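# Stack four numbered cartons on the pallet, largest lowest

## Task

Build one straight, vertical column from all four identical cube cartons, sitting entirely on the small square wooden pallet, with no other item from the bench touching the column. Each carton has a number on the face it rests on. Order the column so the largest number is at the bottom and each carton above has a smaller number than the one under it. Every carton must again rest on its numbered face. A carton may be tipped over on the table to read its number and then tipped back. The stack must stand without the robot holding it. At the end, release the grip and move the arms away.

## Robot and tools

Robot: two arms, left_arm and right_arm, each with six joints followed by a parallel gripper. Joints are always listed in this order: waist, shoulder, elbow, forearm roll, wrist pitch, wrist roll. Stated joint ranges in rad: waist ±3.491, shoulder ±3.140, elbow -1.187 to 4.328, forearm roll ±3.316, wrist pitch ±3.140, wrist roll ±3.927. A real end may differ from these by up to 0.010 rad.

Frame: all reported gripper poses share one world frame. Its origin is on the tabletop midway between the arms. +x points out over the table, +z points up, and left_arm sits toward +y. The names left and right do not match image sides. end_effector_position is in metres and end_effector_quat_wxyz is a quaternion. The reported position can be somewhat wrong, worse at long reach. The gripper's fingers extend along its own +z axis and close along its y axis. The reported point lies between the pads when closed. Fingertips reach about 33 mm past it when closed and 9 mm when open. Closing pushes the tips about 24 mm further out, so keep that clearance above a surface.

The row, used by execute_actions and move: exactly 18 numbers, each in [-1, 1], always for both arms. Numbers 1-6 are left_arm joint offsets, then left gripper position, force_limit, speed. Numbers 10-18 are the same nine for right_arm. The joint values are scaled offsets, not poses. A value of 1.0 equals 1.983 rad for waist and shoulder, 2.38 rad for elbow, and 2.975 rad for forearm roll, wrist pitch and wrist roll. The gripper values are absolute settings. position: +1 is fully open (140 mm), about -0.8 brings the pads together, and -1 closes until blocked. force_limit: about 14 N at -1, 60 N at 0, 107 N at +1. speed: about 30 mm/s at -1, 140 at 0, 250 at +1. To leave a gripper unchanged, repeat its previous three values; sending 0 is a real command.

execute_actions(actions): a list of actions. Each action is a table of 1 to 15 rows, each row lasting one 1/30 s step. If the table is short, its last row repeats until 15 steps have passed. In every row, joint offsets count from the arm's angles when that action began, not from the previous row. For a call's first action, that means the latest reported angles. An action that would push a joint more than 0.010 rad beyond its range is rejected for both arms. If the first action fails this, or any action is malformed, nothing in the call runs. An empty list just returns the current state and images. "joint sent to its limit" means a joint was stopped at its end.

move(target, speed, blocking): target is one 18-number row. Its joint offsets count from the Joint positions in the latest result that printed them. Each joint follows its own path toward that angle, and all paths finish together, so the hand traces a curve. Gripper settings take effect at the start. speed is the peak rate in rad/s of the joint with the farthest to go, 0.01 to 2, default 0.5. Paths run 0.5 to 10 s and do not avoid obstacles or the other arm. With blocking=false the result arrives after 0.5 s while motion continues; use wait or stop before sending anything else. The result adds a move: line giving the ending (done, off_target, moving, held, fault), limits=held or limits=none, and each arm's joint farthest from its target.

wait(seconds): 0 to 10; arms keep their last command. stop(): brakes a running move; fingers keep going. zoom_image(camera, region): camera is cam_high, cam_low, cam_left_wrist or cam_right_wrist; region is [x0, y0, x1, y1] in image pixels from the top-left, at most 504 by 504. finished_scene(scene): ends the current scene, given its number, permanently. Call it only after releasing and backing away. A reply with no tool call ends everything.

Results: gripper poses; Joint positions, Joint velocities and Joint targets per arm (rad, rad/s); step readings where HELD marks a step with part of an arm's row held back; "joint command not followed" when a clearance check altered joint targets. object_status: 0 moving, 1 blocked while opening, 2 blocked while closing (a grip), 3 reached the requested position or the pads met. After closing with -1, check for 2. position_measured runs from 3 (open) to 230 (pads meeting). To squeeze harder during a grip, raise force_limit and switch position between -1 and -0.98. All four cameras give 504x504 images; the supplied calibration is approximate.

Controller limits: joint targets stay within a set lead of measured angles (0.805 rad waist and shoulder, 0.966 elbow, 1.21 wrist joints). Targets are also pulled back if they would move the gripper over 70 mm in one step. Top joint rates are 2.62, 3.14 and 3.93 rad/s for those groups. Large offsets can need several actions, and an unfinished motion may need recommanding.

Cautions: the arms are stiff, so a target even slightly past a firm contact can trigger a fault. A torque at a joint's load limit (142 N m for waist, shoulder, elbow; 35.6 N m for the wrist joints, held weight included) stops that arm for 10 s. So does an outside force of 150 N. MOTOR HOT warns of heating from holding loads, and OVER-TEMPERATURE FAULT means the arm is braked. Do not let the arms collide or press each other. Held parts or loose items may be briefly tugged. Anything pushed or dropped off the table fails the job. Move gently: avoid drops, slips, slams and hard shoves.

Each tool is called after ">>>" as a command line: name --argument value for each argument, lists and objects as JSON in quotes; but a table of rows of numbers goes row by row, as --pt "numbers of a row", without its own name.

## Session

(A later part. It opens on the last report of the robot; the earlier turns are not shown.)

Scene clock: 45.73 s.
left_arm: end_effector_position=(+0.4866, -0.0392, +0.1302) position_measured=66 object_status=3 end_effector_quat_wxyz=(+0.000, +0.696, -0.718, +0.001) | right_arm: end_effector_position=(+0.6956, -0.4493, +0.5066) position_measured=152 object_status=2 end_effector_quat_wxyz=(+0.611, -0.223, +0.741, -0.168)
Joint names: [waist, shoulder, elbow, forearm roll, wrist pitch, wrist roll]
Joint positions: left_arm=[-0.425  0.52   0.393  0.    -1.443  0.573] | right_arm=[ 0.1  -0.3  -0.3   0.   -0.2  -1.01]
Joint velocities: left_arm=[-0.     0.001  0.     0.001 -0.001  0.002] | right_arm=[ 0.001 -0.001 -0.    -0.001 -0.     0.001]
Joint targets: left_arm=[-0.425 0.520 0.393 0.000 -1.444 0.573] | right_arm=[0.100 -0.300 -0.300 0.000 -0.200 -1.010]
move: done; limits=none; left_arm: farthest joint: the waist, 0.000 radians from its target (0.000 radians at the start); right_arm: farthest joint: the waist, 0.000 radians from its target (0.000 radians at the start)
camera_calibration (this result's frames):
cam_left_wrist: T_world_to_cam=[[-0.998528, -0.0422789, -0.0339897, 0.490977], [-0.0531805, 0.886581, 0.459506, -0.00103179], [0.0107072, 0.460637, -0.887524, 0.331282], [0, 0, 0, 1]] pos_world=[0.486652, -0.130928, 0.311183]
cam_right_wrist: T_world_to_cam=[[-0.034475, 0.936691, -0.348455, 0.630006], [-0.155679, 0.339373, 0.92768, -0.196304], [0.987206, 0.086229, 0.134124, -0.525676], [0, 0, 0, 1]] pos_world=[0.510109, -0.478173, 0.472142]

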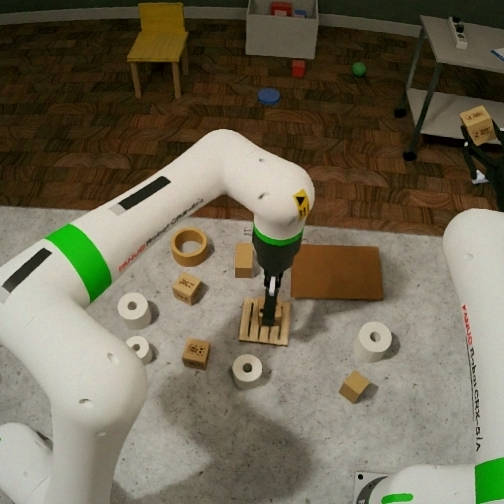

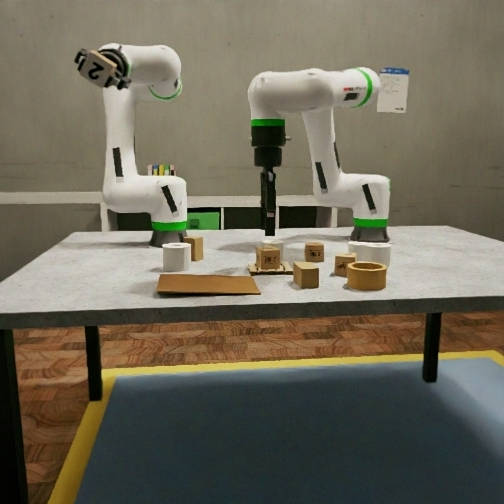

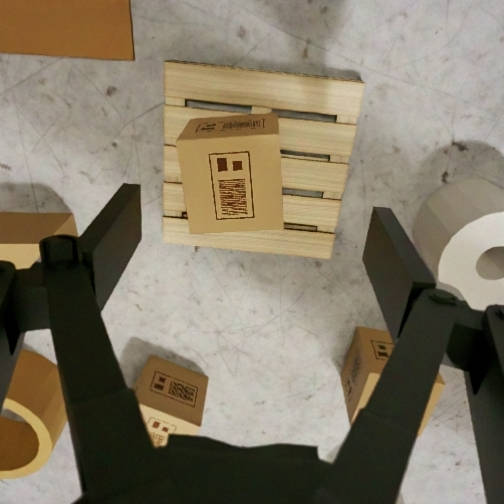

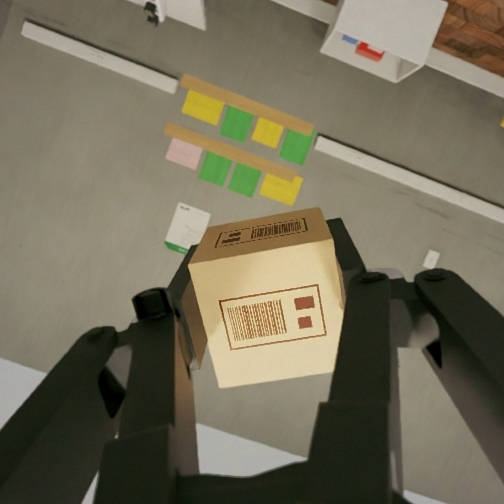

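>>> move --target '[-0.002,0.0205,-0.039,0,0.0445,0.0013,0.5,0,0.5, 0,0,0,0,0,0,-1,0,0]' --speed 0.5

>>> move --target '[0,0,0,0,0,0,-1,0,0, 0,0,0,0,0,0,-1,0,0]'

>>> move --target '[0,0,0,0,0,0,0.3,0,-0.5, 0,0,0,0,0,0,-1,0,0]'

>>> move --target '[0,-0.0205,0.039,0,-0.0445,0,0.3,0,-0.5, 0,0,0,0,0,0,-1,0,0]' --speed 0.6

Scene clock: 47.03 s.
left_arm: end_effector_position=(+0.4872, -0.0426, +0.0654) position_measured=66 object_status=3 end_effector_quat_wxyz=(+0.000, +0.696, -0.718, -0.000) | right_arm: end_effector_position=(+0.6956, -0.4493, +0.5066) position_measured=152 object_status=2 end_effector_quat_wxyz=(+0.611, -0.223, +0.741, -0.168)
Joint names: [waist, shoulder, elbow, forearm roll, wrist pitch, wrist roll]
Joint positions: left_arm=[-0.428  0.56   0.301  0.    -1.311  0.576] | right_arm=[ 0.1  -0.3  -0.3   0.   -0.2  -1.01]
Joint velocities: left_arm=[ 0.001 -0.001 -0.001 -0.     0.001 -0.001] | right_arm=[ 0. -0.  0. -0.  0. -0.]
Joint targets: left_arm=[-0.428 0.560 0.300 0.000 -1.311 0.576] | right_arm=[0.100 -0.300 -0.300 0.000 -0.200 -1.010]
move: done; limits=none; left_arm: farthest joint: the wrist pitch, 0.001 radians from its target (0.133 radians at the start); right_arm: farthest joint: the waist, 0.000 radians from its target (0.000 radians at the start)
camera_calibration (this result's frames):
cam_left_wrist: T_world_to_cam=[[-0.998559, -0.0422055, -0.0331577, 0.489146], [-0.0527384, 0.886307, 0.460086, 0.0315438], [0.00996982, 0.461171, -0.887255, 0.275711], [0, 0, 0, 1]] pos_world=[0.487356, -0.134463, 0.246332]
cam_right_wrist: T_world_to_cam=[[-0.0344749, 0.936691, -0.348455, 0.630006], [-0.155679, 0.339373, 0.92768, -0.196304], [0.987206, 0.0862289, 0.134124, -0.525676], [0, 0, 0, 1]] pos_world=[0.510109, -0.478173, 0.472142]

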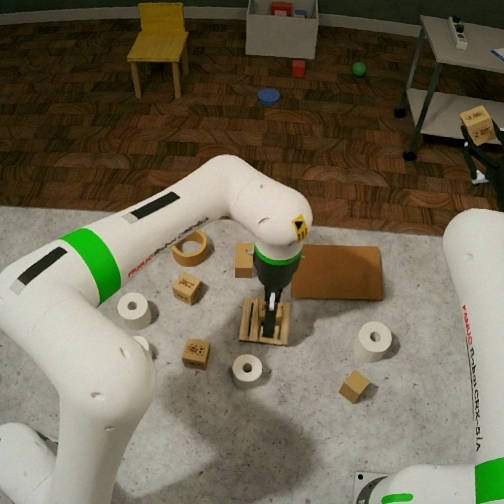

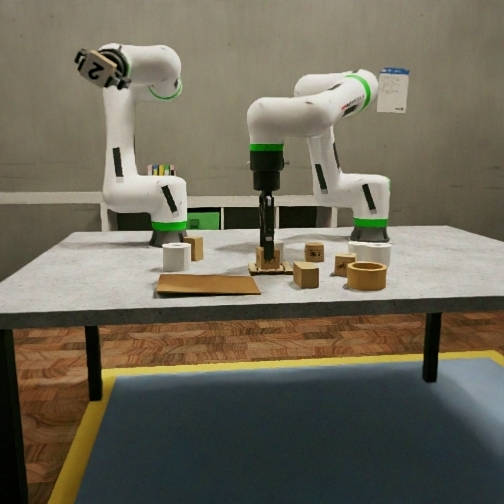

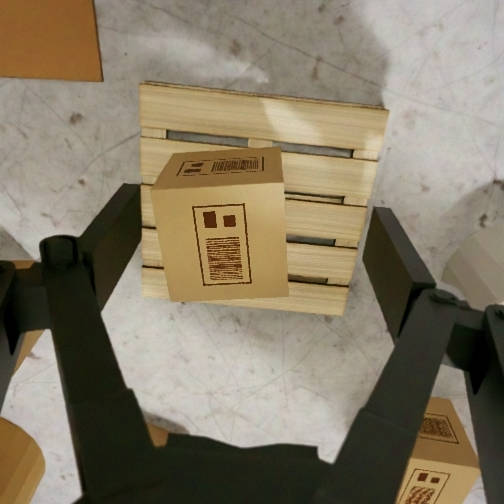

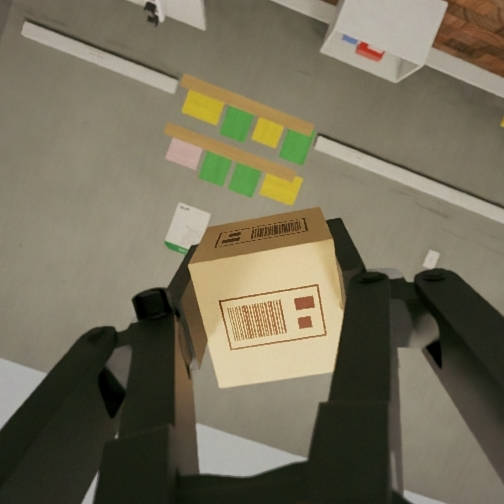

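Scene clock: 47.63 s.
left_arm: end_effector_position=(+0.4872, -0.0426, +0.0654) position_measured=153 object_status=2 end_effector_quat_wxyz=(+0.000, +0.696, -0.718, +0.000) | right_arm: end_effector_position=(+0.6956, -0.4493, +0.5066) position_measured=152 object_status=2 end_effector_quat_wxyz=(+0.611, -0.223, +0.741, -0.168)
Joint names: [waist, shoulder, elbow, forearm roll, wrist pitch, wrist roll]
Joint positions: left_arm=[-0.428  0.56   0.301  0.    -1.311  0.576] | right_arm=[ 0.1  -0.3  -0.3   0.   -0.2  -1.01]
Joint velocities: left_arm=[-0.    -0.    -0.001 -0.    -0.    -0.   ] | right_arm=[-0. -0. -0.  0.  0.  0.]
Joint targets: left_arm=[-0.428 0.560 0.301 0.000 -1.311 0.576] | right_arm=[0.100 -0.300 -0.300 0.000 -0.200 -1.010]
move: done; limits=none; left_arm: farthest joint: the waist, 0.000 radians from its target (0.000 radians at the start); right_arm: farthest joint: the waist, 0.000 radians from its target (0.000 radians at the start)
camera_calibration (this result's frames):
cam_left_wrist: T_world_to_cam=[[-0.998559, -0.0422049, -0.0331599, 0.489146], [-0.0527389, 0.886308, 0.460084, 0.0315537], [0.00997202, 0.46117, -0.887256, 0.275696], [0, 0, 0, 1]] pos_world=[0.487356, -0.134465, 0.246316]
cam_right_wrist: T_world_to_cam=[[-0.0344749, 0.936691, -0.348455, 0.630006], [-0.155679, 0.339372, 0.92768, -0.196304], [0.987206, 0.0862289, 0.134124, -0.525676], [0, 0, 0, 1]] pos_world=[0.510109, -0.478173, 0.472142]

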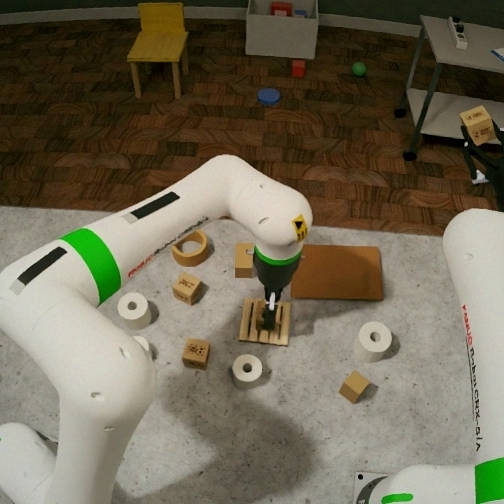

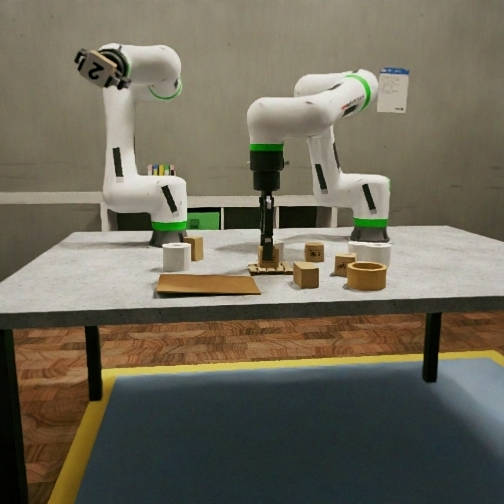

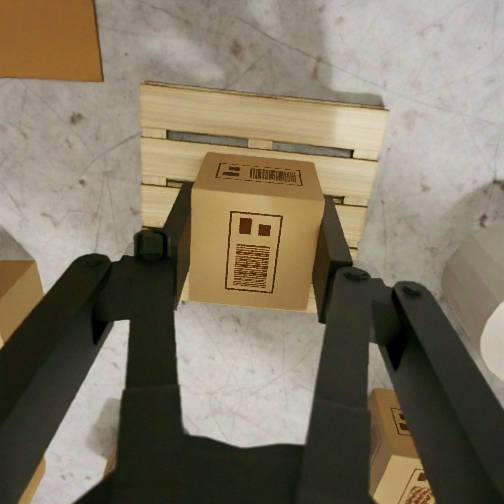

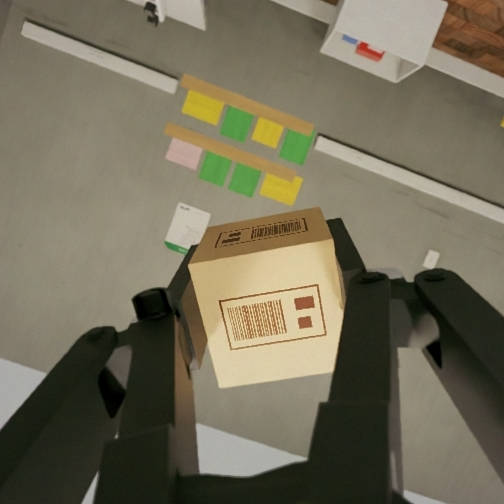

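Scene clock: 48.33 s.
left_arm: end_effector_position=(+0.4872, -0.0426, +0.0654) position_measured=91 object_status=3 end_effector_quat_wxyz=(+0.000, +0.696, -0.718, -0.000) | right_arm: end_effector_position=(+0.6956, -0.4493, +0.5066) position_measured=152 object_status=2 end_effector_quat_wxyz=(+0.611, -0.223, +0.741, -0.168)
Joint names: [waist, shoulder, elbow, forearm roll, wrist pitch, wrist roll]
Joint positions: left_arm=[-0.428  0.56   0.301  0.    -1.311  0.576] | right_arm=[ 0.1  -0.3  -0.3   0.   -0.2  -1.01]
Joint velocities: left_arm=[-0.001  0.002  0.001  0.001  0.     0.001] | right_arm=[0.    0.    0.    0.    0.    0.001]
Joint targets: left_arm=[-0.428 0.560 0.301 0.000 -1.311 0.576] | right_arm=[0.100 -0.300 -0.300 0.000 -0.200 -1.010]
move: done; limits=none; left_arm: farthest joint: the waist, 0.000 radians from its target (0.000 radians at the start); right_arm: farthest joint: the waist, 0.000 radians from its target (0.000 radians at the start)
camera_calibration (this result's frames):
cam_left_wrist: T_world_to_cam=[[-0.998561, -0.0421977, -0.0331078, 0.489131], [-0.0527089, 0.886291, 0.46012, 0.0315501], [0.00992718, 0.461203, -0.887239, 0.275682], [0, 0, 0, 1]] pos_world=[0.487353, -0.134468, 0.246273]
cam_right_wrist: T_world_to_cam=[[-0.0344749, 0.936691, -0.348455, 0.630006], [-0.15568, 0.339373, 0.92768, -0.196304], [0.987206, 0.0862289, 0.134124, -0.525676], [0, 0, 0, 1]] pos_world=[0.510109, -0.478173, 0.472142]

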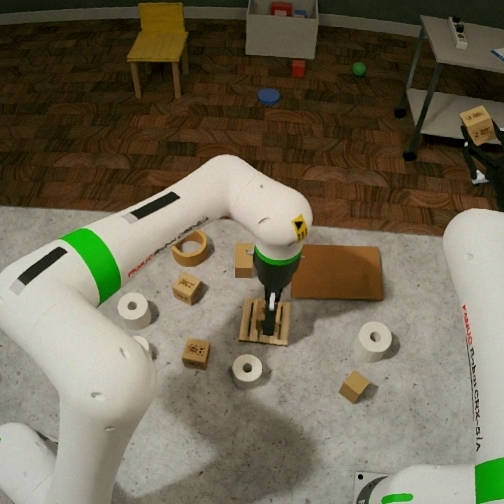

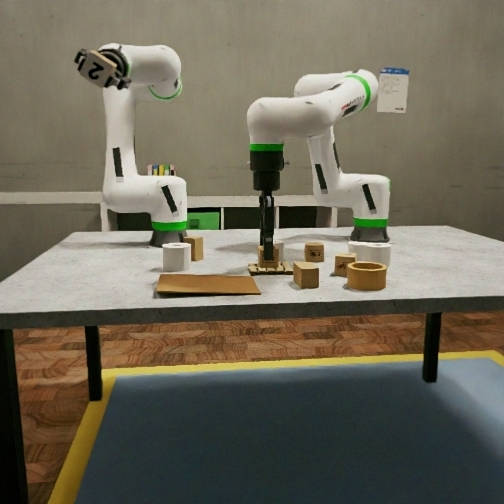

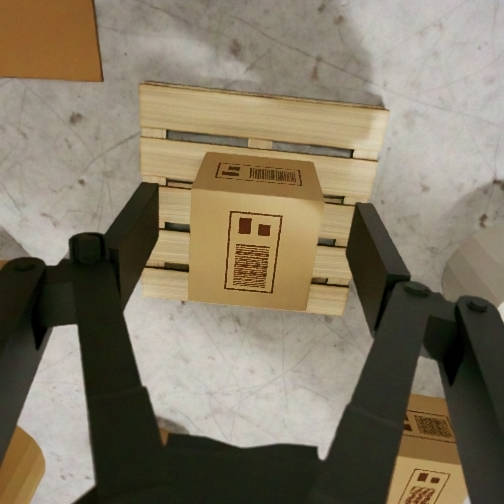

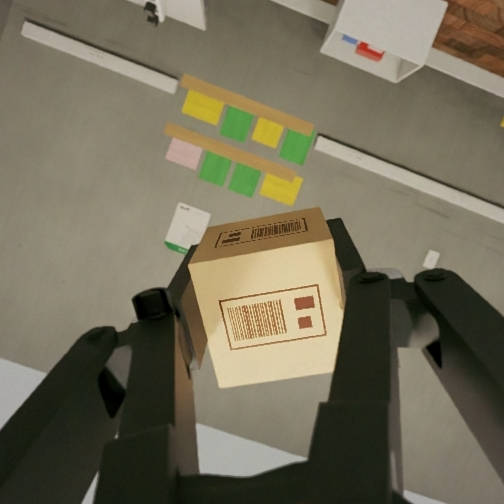

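Scene clock: 49.20 s.
left_arm: end_effector_position=(+0.4848, -0.0409, +0.1301) position_measured=91 object_status=3 end_effector_quat_wxyz=(+0.000, +0.696, -0.718, +0.000) | right_arm: end_effector_position=(+0.6956, -0.4493, +0.5066) position_measured=152 object_status=2 end_effector_quat_wxyz=(+0.611, -0.223, +0.741, -0.168)
Joint names: [waist, shoulder, elbow, forearm roll, wrist pitch, wrist roll]
Joint positions: left_arm=[-0.428  0.52   0.393  0.    -1.443  0.576] | right_arm=[ 0.1  -0.3  -0.3   0.   -0.2  -1.01]
Joint velocities: left_arm=[-0.001 -0.001  0.002 -0.    -0.001 -0.001] | right_arm=[0. 0. 0. 0. 0. 0.]
Joint targets: left_arm=[-0.428 0.520 0.393 0.000 -1.443 0.576] | right_arm=[0.100 -0.300 -0.300 0.000 -0.200 -1.010]
move: done; limits=none; left_arm: farthest joint: the elbow, 0.001 radians from its target (0.093 radians at the start); right_arm: farthest joint: the waist, 0.000 radians from its target (0.000 radians at the start)
camera_calibration (this result's frames):
cam_left_wrist: T_world_to_cam=[[-0.998534, -0.0421727, -0.0339373, 0.489051], [-0.0530624, 0.886572, 0.459537, 0.00039568], [0.0107079, 0.460664, -0.88751, 0.332066], [0, 0, 0, 1]] pos_world=[0.484799, -0.132697, 0.311127]
cam_right_wrist: T_world_to_cam=[[-0.0344751, 0.936691, -0.348455, 0.630006], [-0.155679, 0.339373, 0.92768, -0.196304], [0.987206, 0.086229, 0.134124, -0.525675], [0, 0, 0, 1]] pos_world=[0.510109, -0.478173, 0.472142]

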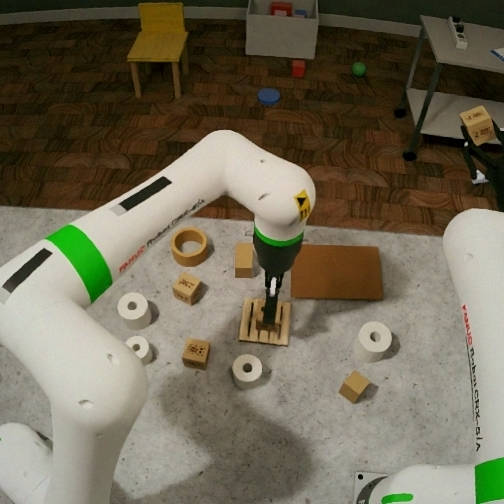

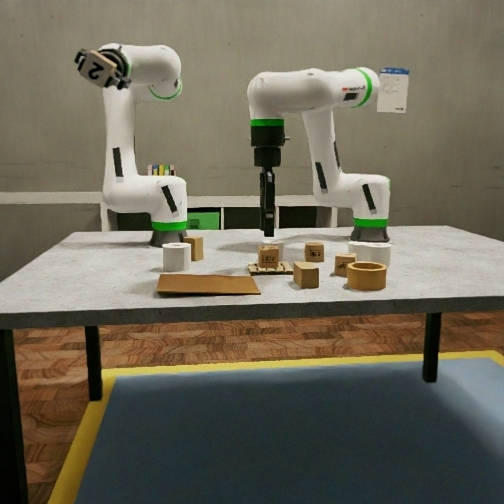

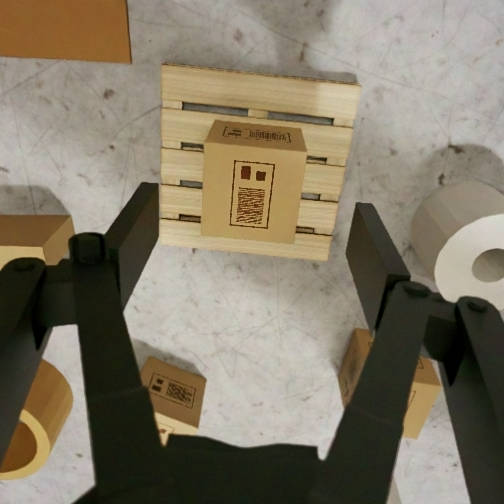

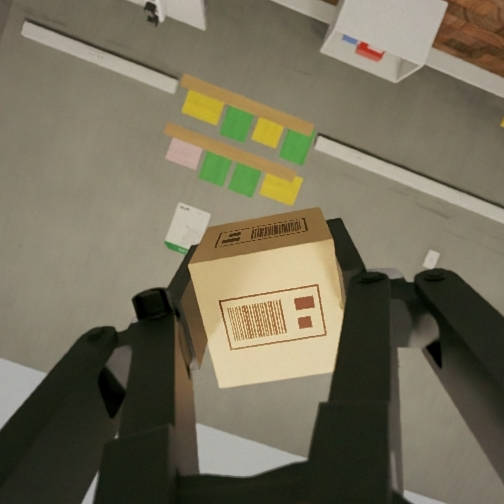

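>>> move --target '[0.0827,-0.2017,-0.1853,0,0.0134,-0.0948,0.5,0,0.5, 0,0,0,0,0,0,-1,0,0]' --speed 1

>>> move --target '[0,0,-0.126,0,0.1008,0,0.5,0,0.5, 0,0,0,0,0,0,-1,0,0]' --speed 0.6

>>> move --target '[0,0,0,0,0,0,-1,0,0.5, 0,0,0,0,0,0,-1,0,0]'

>>> move --target '[0,0,0.126,0,-0.1008,0,-1,0,0.5, 0,0,0,0,0,0,-1,0,0]' --speed 0.8

Scene clock: 50.90 s.
left_arm: end_effector_position=(+0.4127, +0.1053, +0.1639) position_measured=66 object_status=3 end_effector_quat_wxyz=(+0.000, +0.653, -0.758, -0.000) | right_arm: end_effector_position=(+0.6956, -0.4493, +0.5066) position_measured=152 object_status=2 end_effector_quat_wxyz=(+0.611, -0.223, +0.741, -0.168)
Joint names: [waist, shoulder, elbow, forearm roll, wrist pitch, wrist roll]
Joint positions: left_arm=[-0.265  0.12  -0.048  0.    -1.404  0.294] | right_arm=[ 0.1  -0.3  -0.3   0.   -0.2  -1.01]
Joint velocities: left_arm=[ 0.     0.    -0.     0.001 -0.    -0.001] | right_arm=[ 0.    -0.    -0.     0.001 -0.    -0.   ]
Joint targets: left_arm=[-0.264 0.120 -0.048 0.000 -1.404 0.294] | right_arm=[0.100 -0.300 -0.300 0.000 -0.200 -1.010]
move: done; limits=none; left_arm: farthest joint: the waist, 0.001 radians from its target (0.164 radians at the start); right_arm: farthest joint: the waist, 0.000 radians from its target (0.000 radians at the start)
camera_calibration (this result's frames):
cam_left_wrist: T_world_to_cam=[[-0.996583, 0.075674, -0.0331041, 0.411009], [0.0520219, 0.886359, 0.460068, -0.192051], [0.0641573, 0.456773, -0.887267, 0.273738], [0, 0, 0, 1]] pos_world=[0.402033, 0.0140875, 0.344841]
cam_right_wrist: T_world_to_cam=[[-0.034475, 0.936691, -0.348455, 0.630006], [-0.155679, 0.339373, 0.92768, -0.196304], [0.987206, 0.086229, 0.134124, -0.525675], [0, 0, 0, 1]] pos_world=[0.510109, -0.478173, 0.472142]

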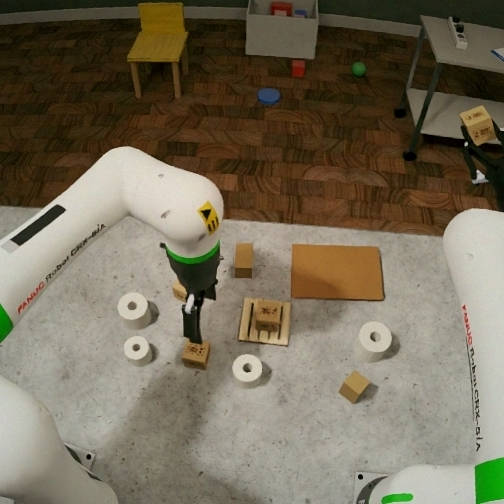

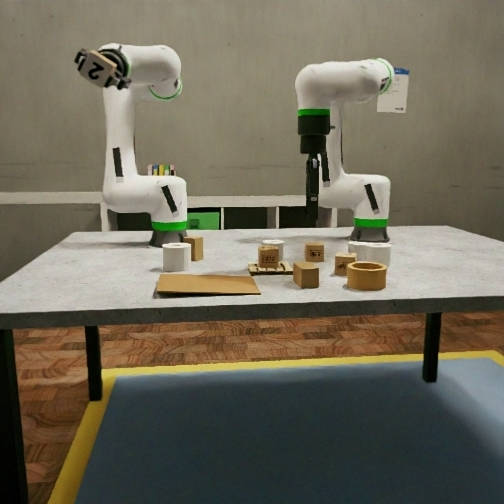

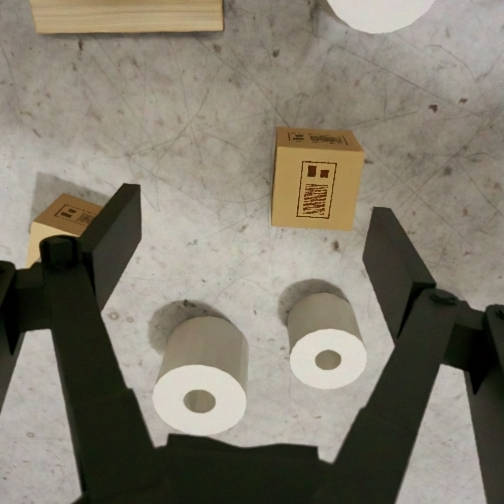

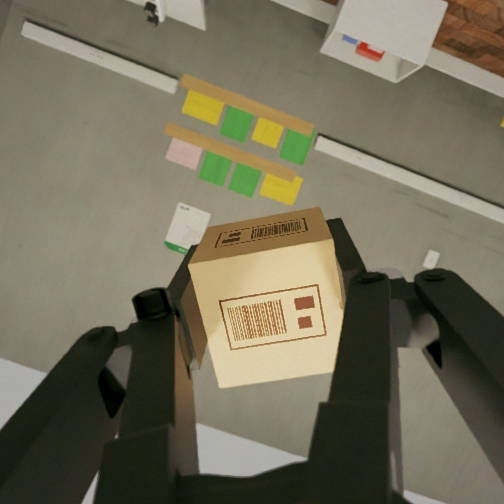

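Scene clock: 51.93 s.
left_arm: end_effector_position=(+0.3765, +0.1225, +0.0419) position_measured=66 object_status=3 end_effector_quat_wxyz=(+0.000, +0.653, -0.758, +0.000) | right_arm: end_effector_position=(+0.6956, -0.4493, +0.5066) position_measured=152 object_status=2 end_effector_quat_wxyz=(+0.611, -0.223, +0.741, -0.168)
Joint names: [waist, shoulder, elbow, forearm roll, wrist pitch, wrist roll]
Joint positions: left_arm=[-0.264  0.12  -0.347  0.    -1.104  0.294] | right_arm=[ 0.1  -0.3  -0.3   0.   -0.2  -1.01]
Joint velocities: left_arm=[ 0.001 -0.001 -0.001 -0.001  0.001  0.001] | right_arm=[ 0.  0. -0.  0.  0.  0.]
Joint targets: left_arm=[-0.265 0.120 -0.347 0.000 -1.104 0.294] | right_arm=[0.100 -0.300 -0.300 0.000 -0.200 -1.010]
move: done; limits=none; left_arm: farthest joint: the waist, 0.001 radians from its target (0.000 radians at the start); right_arm: farthest joint: the waist, 0.000 radians from its target (0.000 radians at the start)
camera_calibration (this result's frames):
cam_left_wrist: T_world_to_cam=[[-0.996586, 0.0755781, -0.0332348, 0.369668], [0.051878, 0.886375, 0.460052, -0.149243], [0.0642284, 0.456757, -0.88727, 0.159965], [0, 0, 0, 1]] pos_world=[0.365874, 0.0312809, 0.222877]
cam_right_wrist: T_world_to_cam=[[-0.034475, 0.936691, -0.348455, 0.630006], [-0.155679, 0.339373, 0.92768, -0.196304], [0.987206, 0.086229, 0.134124, -0.525676], [0, 0, 0, 1]] pos_world=[0.510109, -0.478173, 0.472142]

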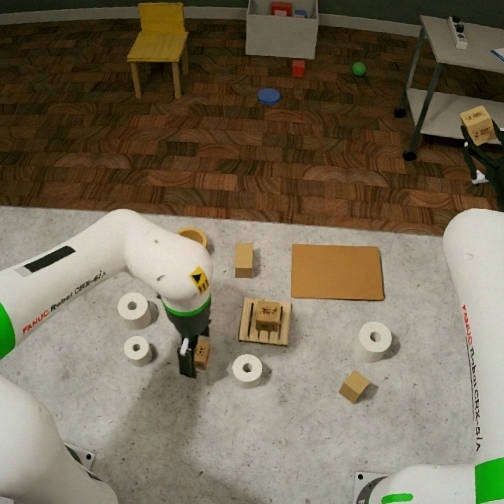

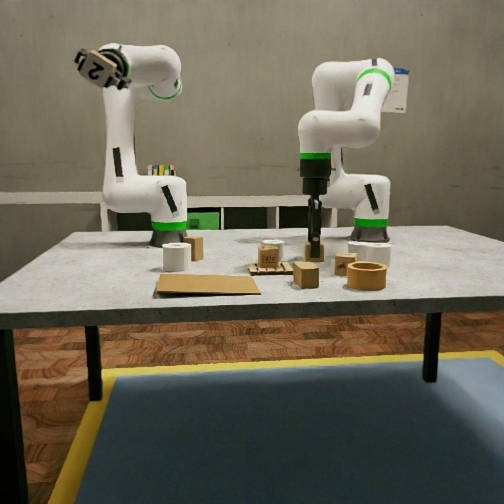

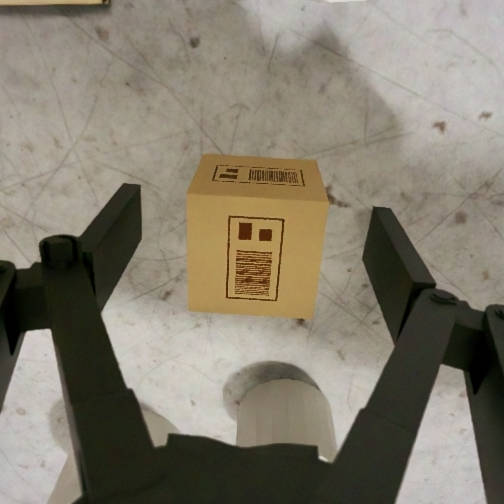

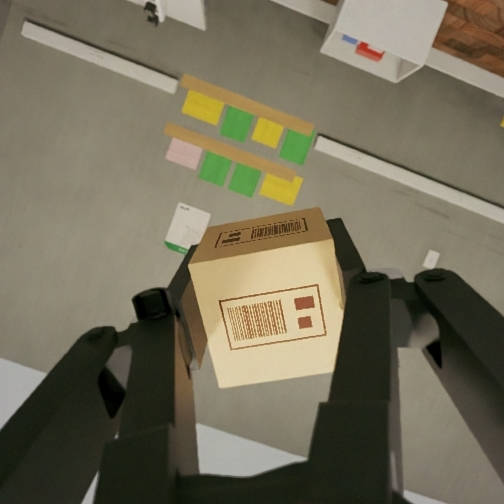

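Scene clock: 52.43 s.
left_arm: end_effector_position=(+0.3765, +0.1225, +0.0419) position_measured=152 object_status=2 end_effector_quat_wxyz=(+0.000, +0.653, -0.758, +0.000) | right_arm: end_effector_position=(+0.6956, -0.4493, +0.5066) position_measured=152 object_status=2 end_effector_quat_wxyz=(+0.611, -0.223, +0.741, -0.168)
Joint names: [waist, shoulder, elbow, forearm roll, wrist pitch, wrist roll]
Joint positions: left_arm=[-0.264  0.12  -0.347  0.    -1.104  0.294] | right_arm=[ 0.1  -0.3  -0.3   0.   -0.2  -1.01]
Joint velocities: left_arm=[-0.001 -0.001  0.     0.001 -0.    -0.001] | right_arm=[-0.001 -0.001 -0.     0.     0.     0.001]
Joint targets: left_arm=[-0.264 0.120 -0.347 0.000 -1.104 0.294] | right_arm=[0.100 -0.300 -0.300 0.000 -0.200 -1.010]
move: done; limits=none; left_arm: farthest joint: the waist, 0.000 radians from its target (0.000 radians at the start); right_arm: farthest joint: the waist, 0.000 radians from its target (0.000 radians at the start)
camera_calibration (this result's frames):
cam_left_wrist: T_world_to_cam=[[-0.996585, 0.0755774, -0.0332723, 0.369676], [0.0518612, 0.886383, 0.460038, -0.149228], [0.0642605, 0.456742, -0.887275, 0.159945], [0, 0, 0, 1]] pos_world=[0.365874, 0.0312807, 0.222866]
cam_right_wrist: T_world_to_cam=[[-0.034475, 0.936691, -0.348455, 0.630006], [-0.15568, 0.339373, 0.92768, -0.196304], [0.987206, 0.086229, 0.134124, -0.525676], [0, 0, 0, 1]] pos_world=[0.510109, -0.478173, 0.472142]

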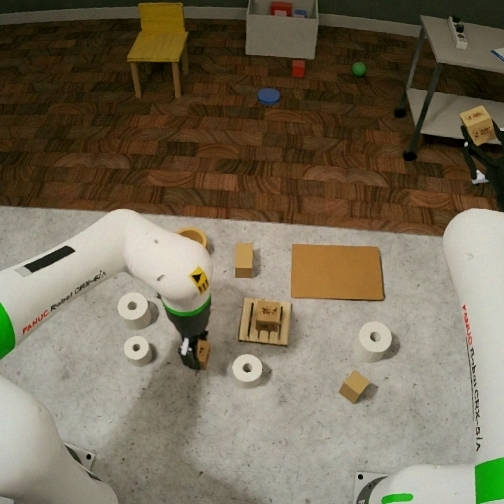

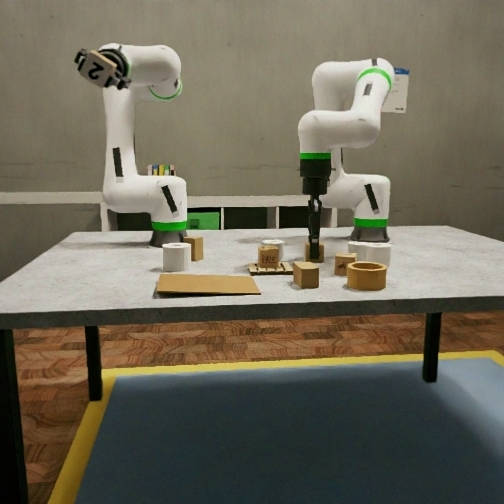

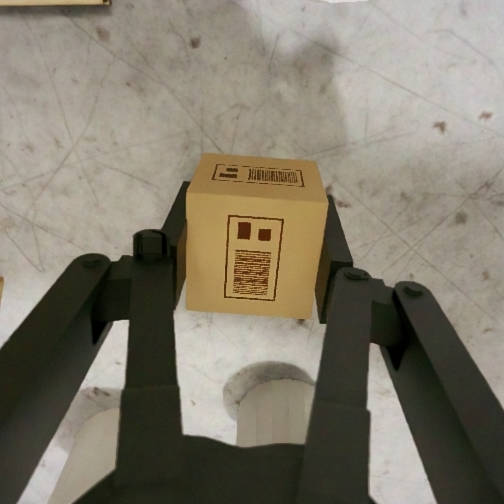

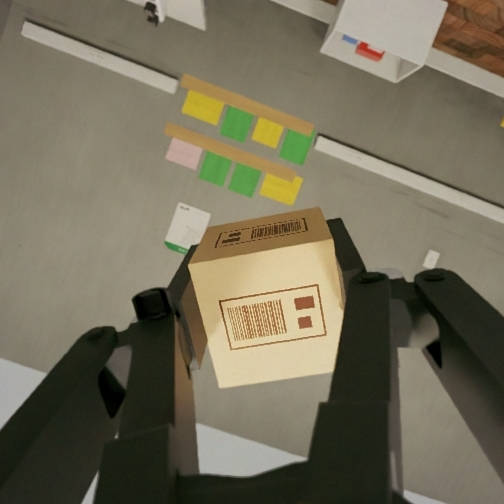

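Scene clock: 53.40 s.
left_arm: end_effector_position=(+0.4127, +0.1053, +0.1639) position_measured=152 object_status=2 end_effector_quat_wxyz=(+0.000, +0.653, -0.758, +0.000) | right_arm: end_effector_position=(+0.6956, -0.4493, +0.5066) position_measured=152 object_status=2 end_effector_quat_wxyz=(+0.611, -0.223, +0.741, -0.168)
Joint names: [waist, shoulder, elbow, forearm roll, wrist pitch, wrist roll]
Joint positions: left_arm=[-0.264  0.12  -0.048  0.    -1.403  0.294] | right_arm=[ 0.1  -0.3  -0.3   0.   -0.2  -1.01]
Joint velocities: left_arm=[-0.001 -0.001  0.002  0.    -0.001 -0.001] | right_arm=[-0.  0. -0. -0. -0.  0.]
Joint targets: left_arm=[-0.264 0.120 -0.048 0.000 -1.404 0.294] | right_arm=[0.100 -0.300 -0.300 0.000 -0.200 -1.010]
move: done; limits=none; left_arm: farthest joint: the elbow, 0.001 radians from its target (0.300 radians at the start); right_arm: farthest joint: the waist, 0.000 radians from its target (0.000 radians at the start)
camera_calibration (this result's frames):
cam_left_wrist: T_world_to_cam=[[-0.996579, 0.075676, -0.0332137, 0.411042], [0.0519764, 0.886382, 0.460029, -0.19204], [0.0642531, 0.456729, -0.887283, 0.273722], [0, 0, 0, 1]] pos_world=[0.402029, 0.0140983, 0.344865]
cam_right_wrist: T_world_to_cam=[[-0.034475, 0.936691, -0.348455, 0.630006], [-0.155679, 0.339373, 0.92768, -0.196304], [0.987206, 0.086229, 0.134124, -0.525676], [0, 0, 0, 1]] pos_world=[0.510109, -0.478173, 0.472142]

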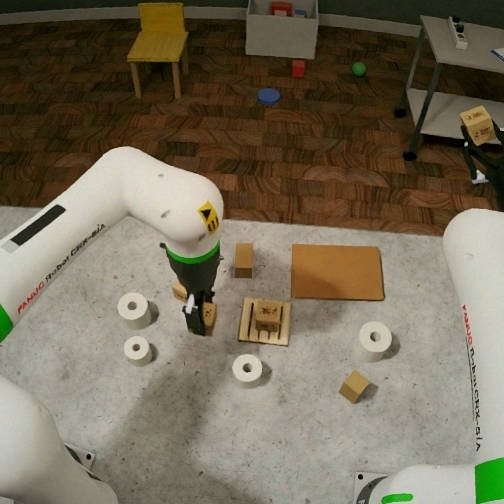

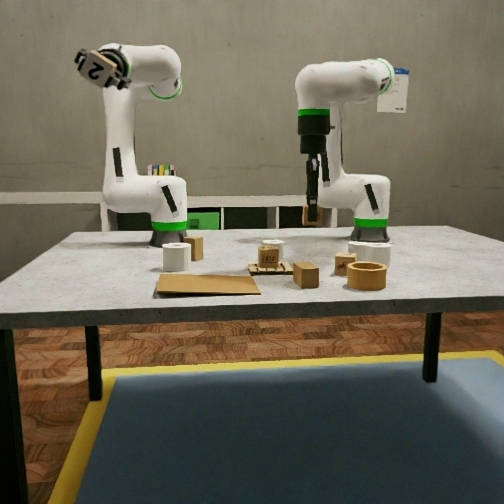

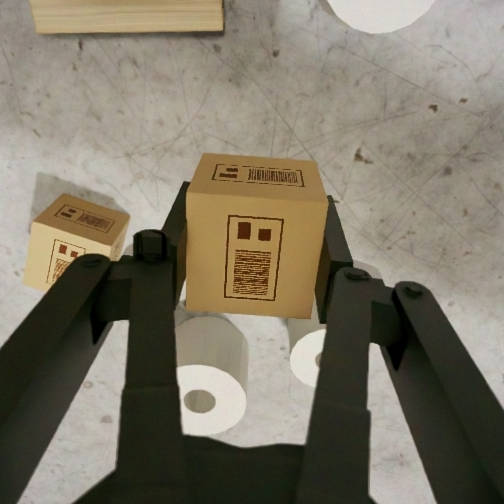

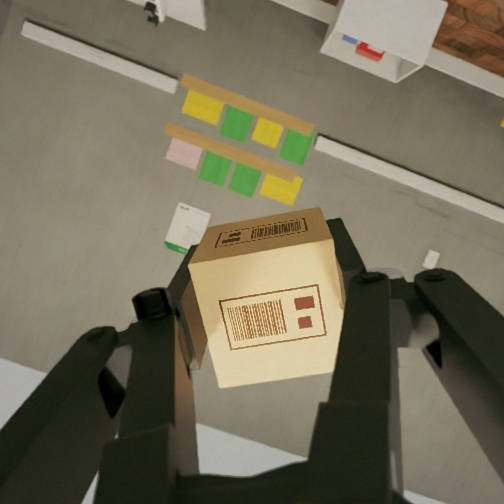

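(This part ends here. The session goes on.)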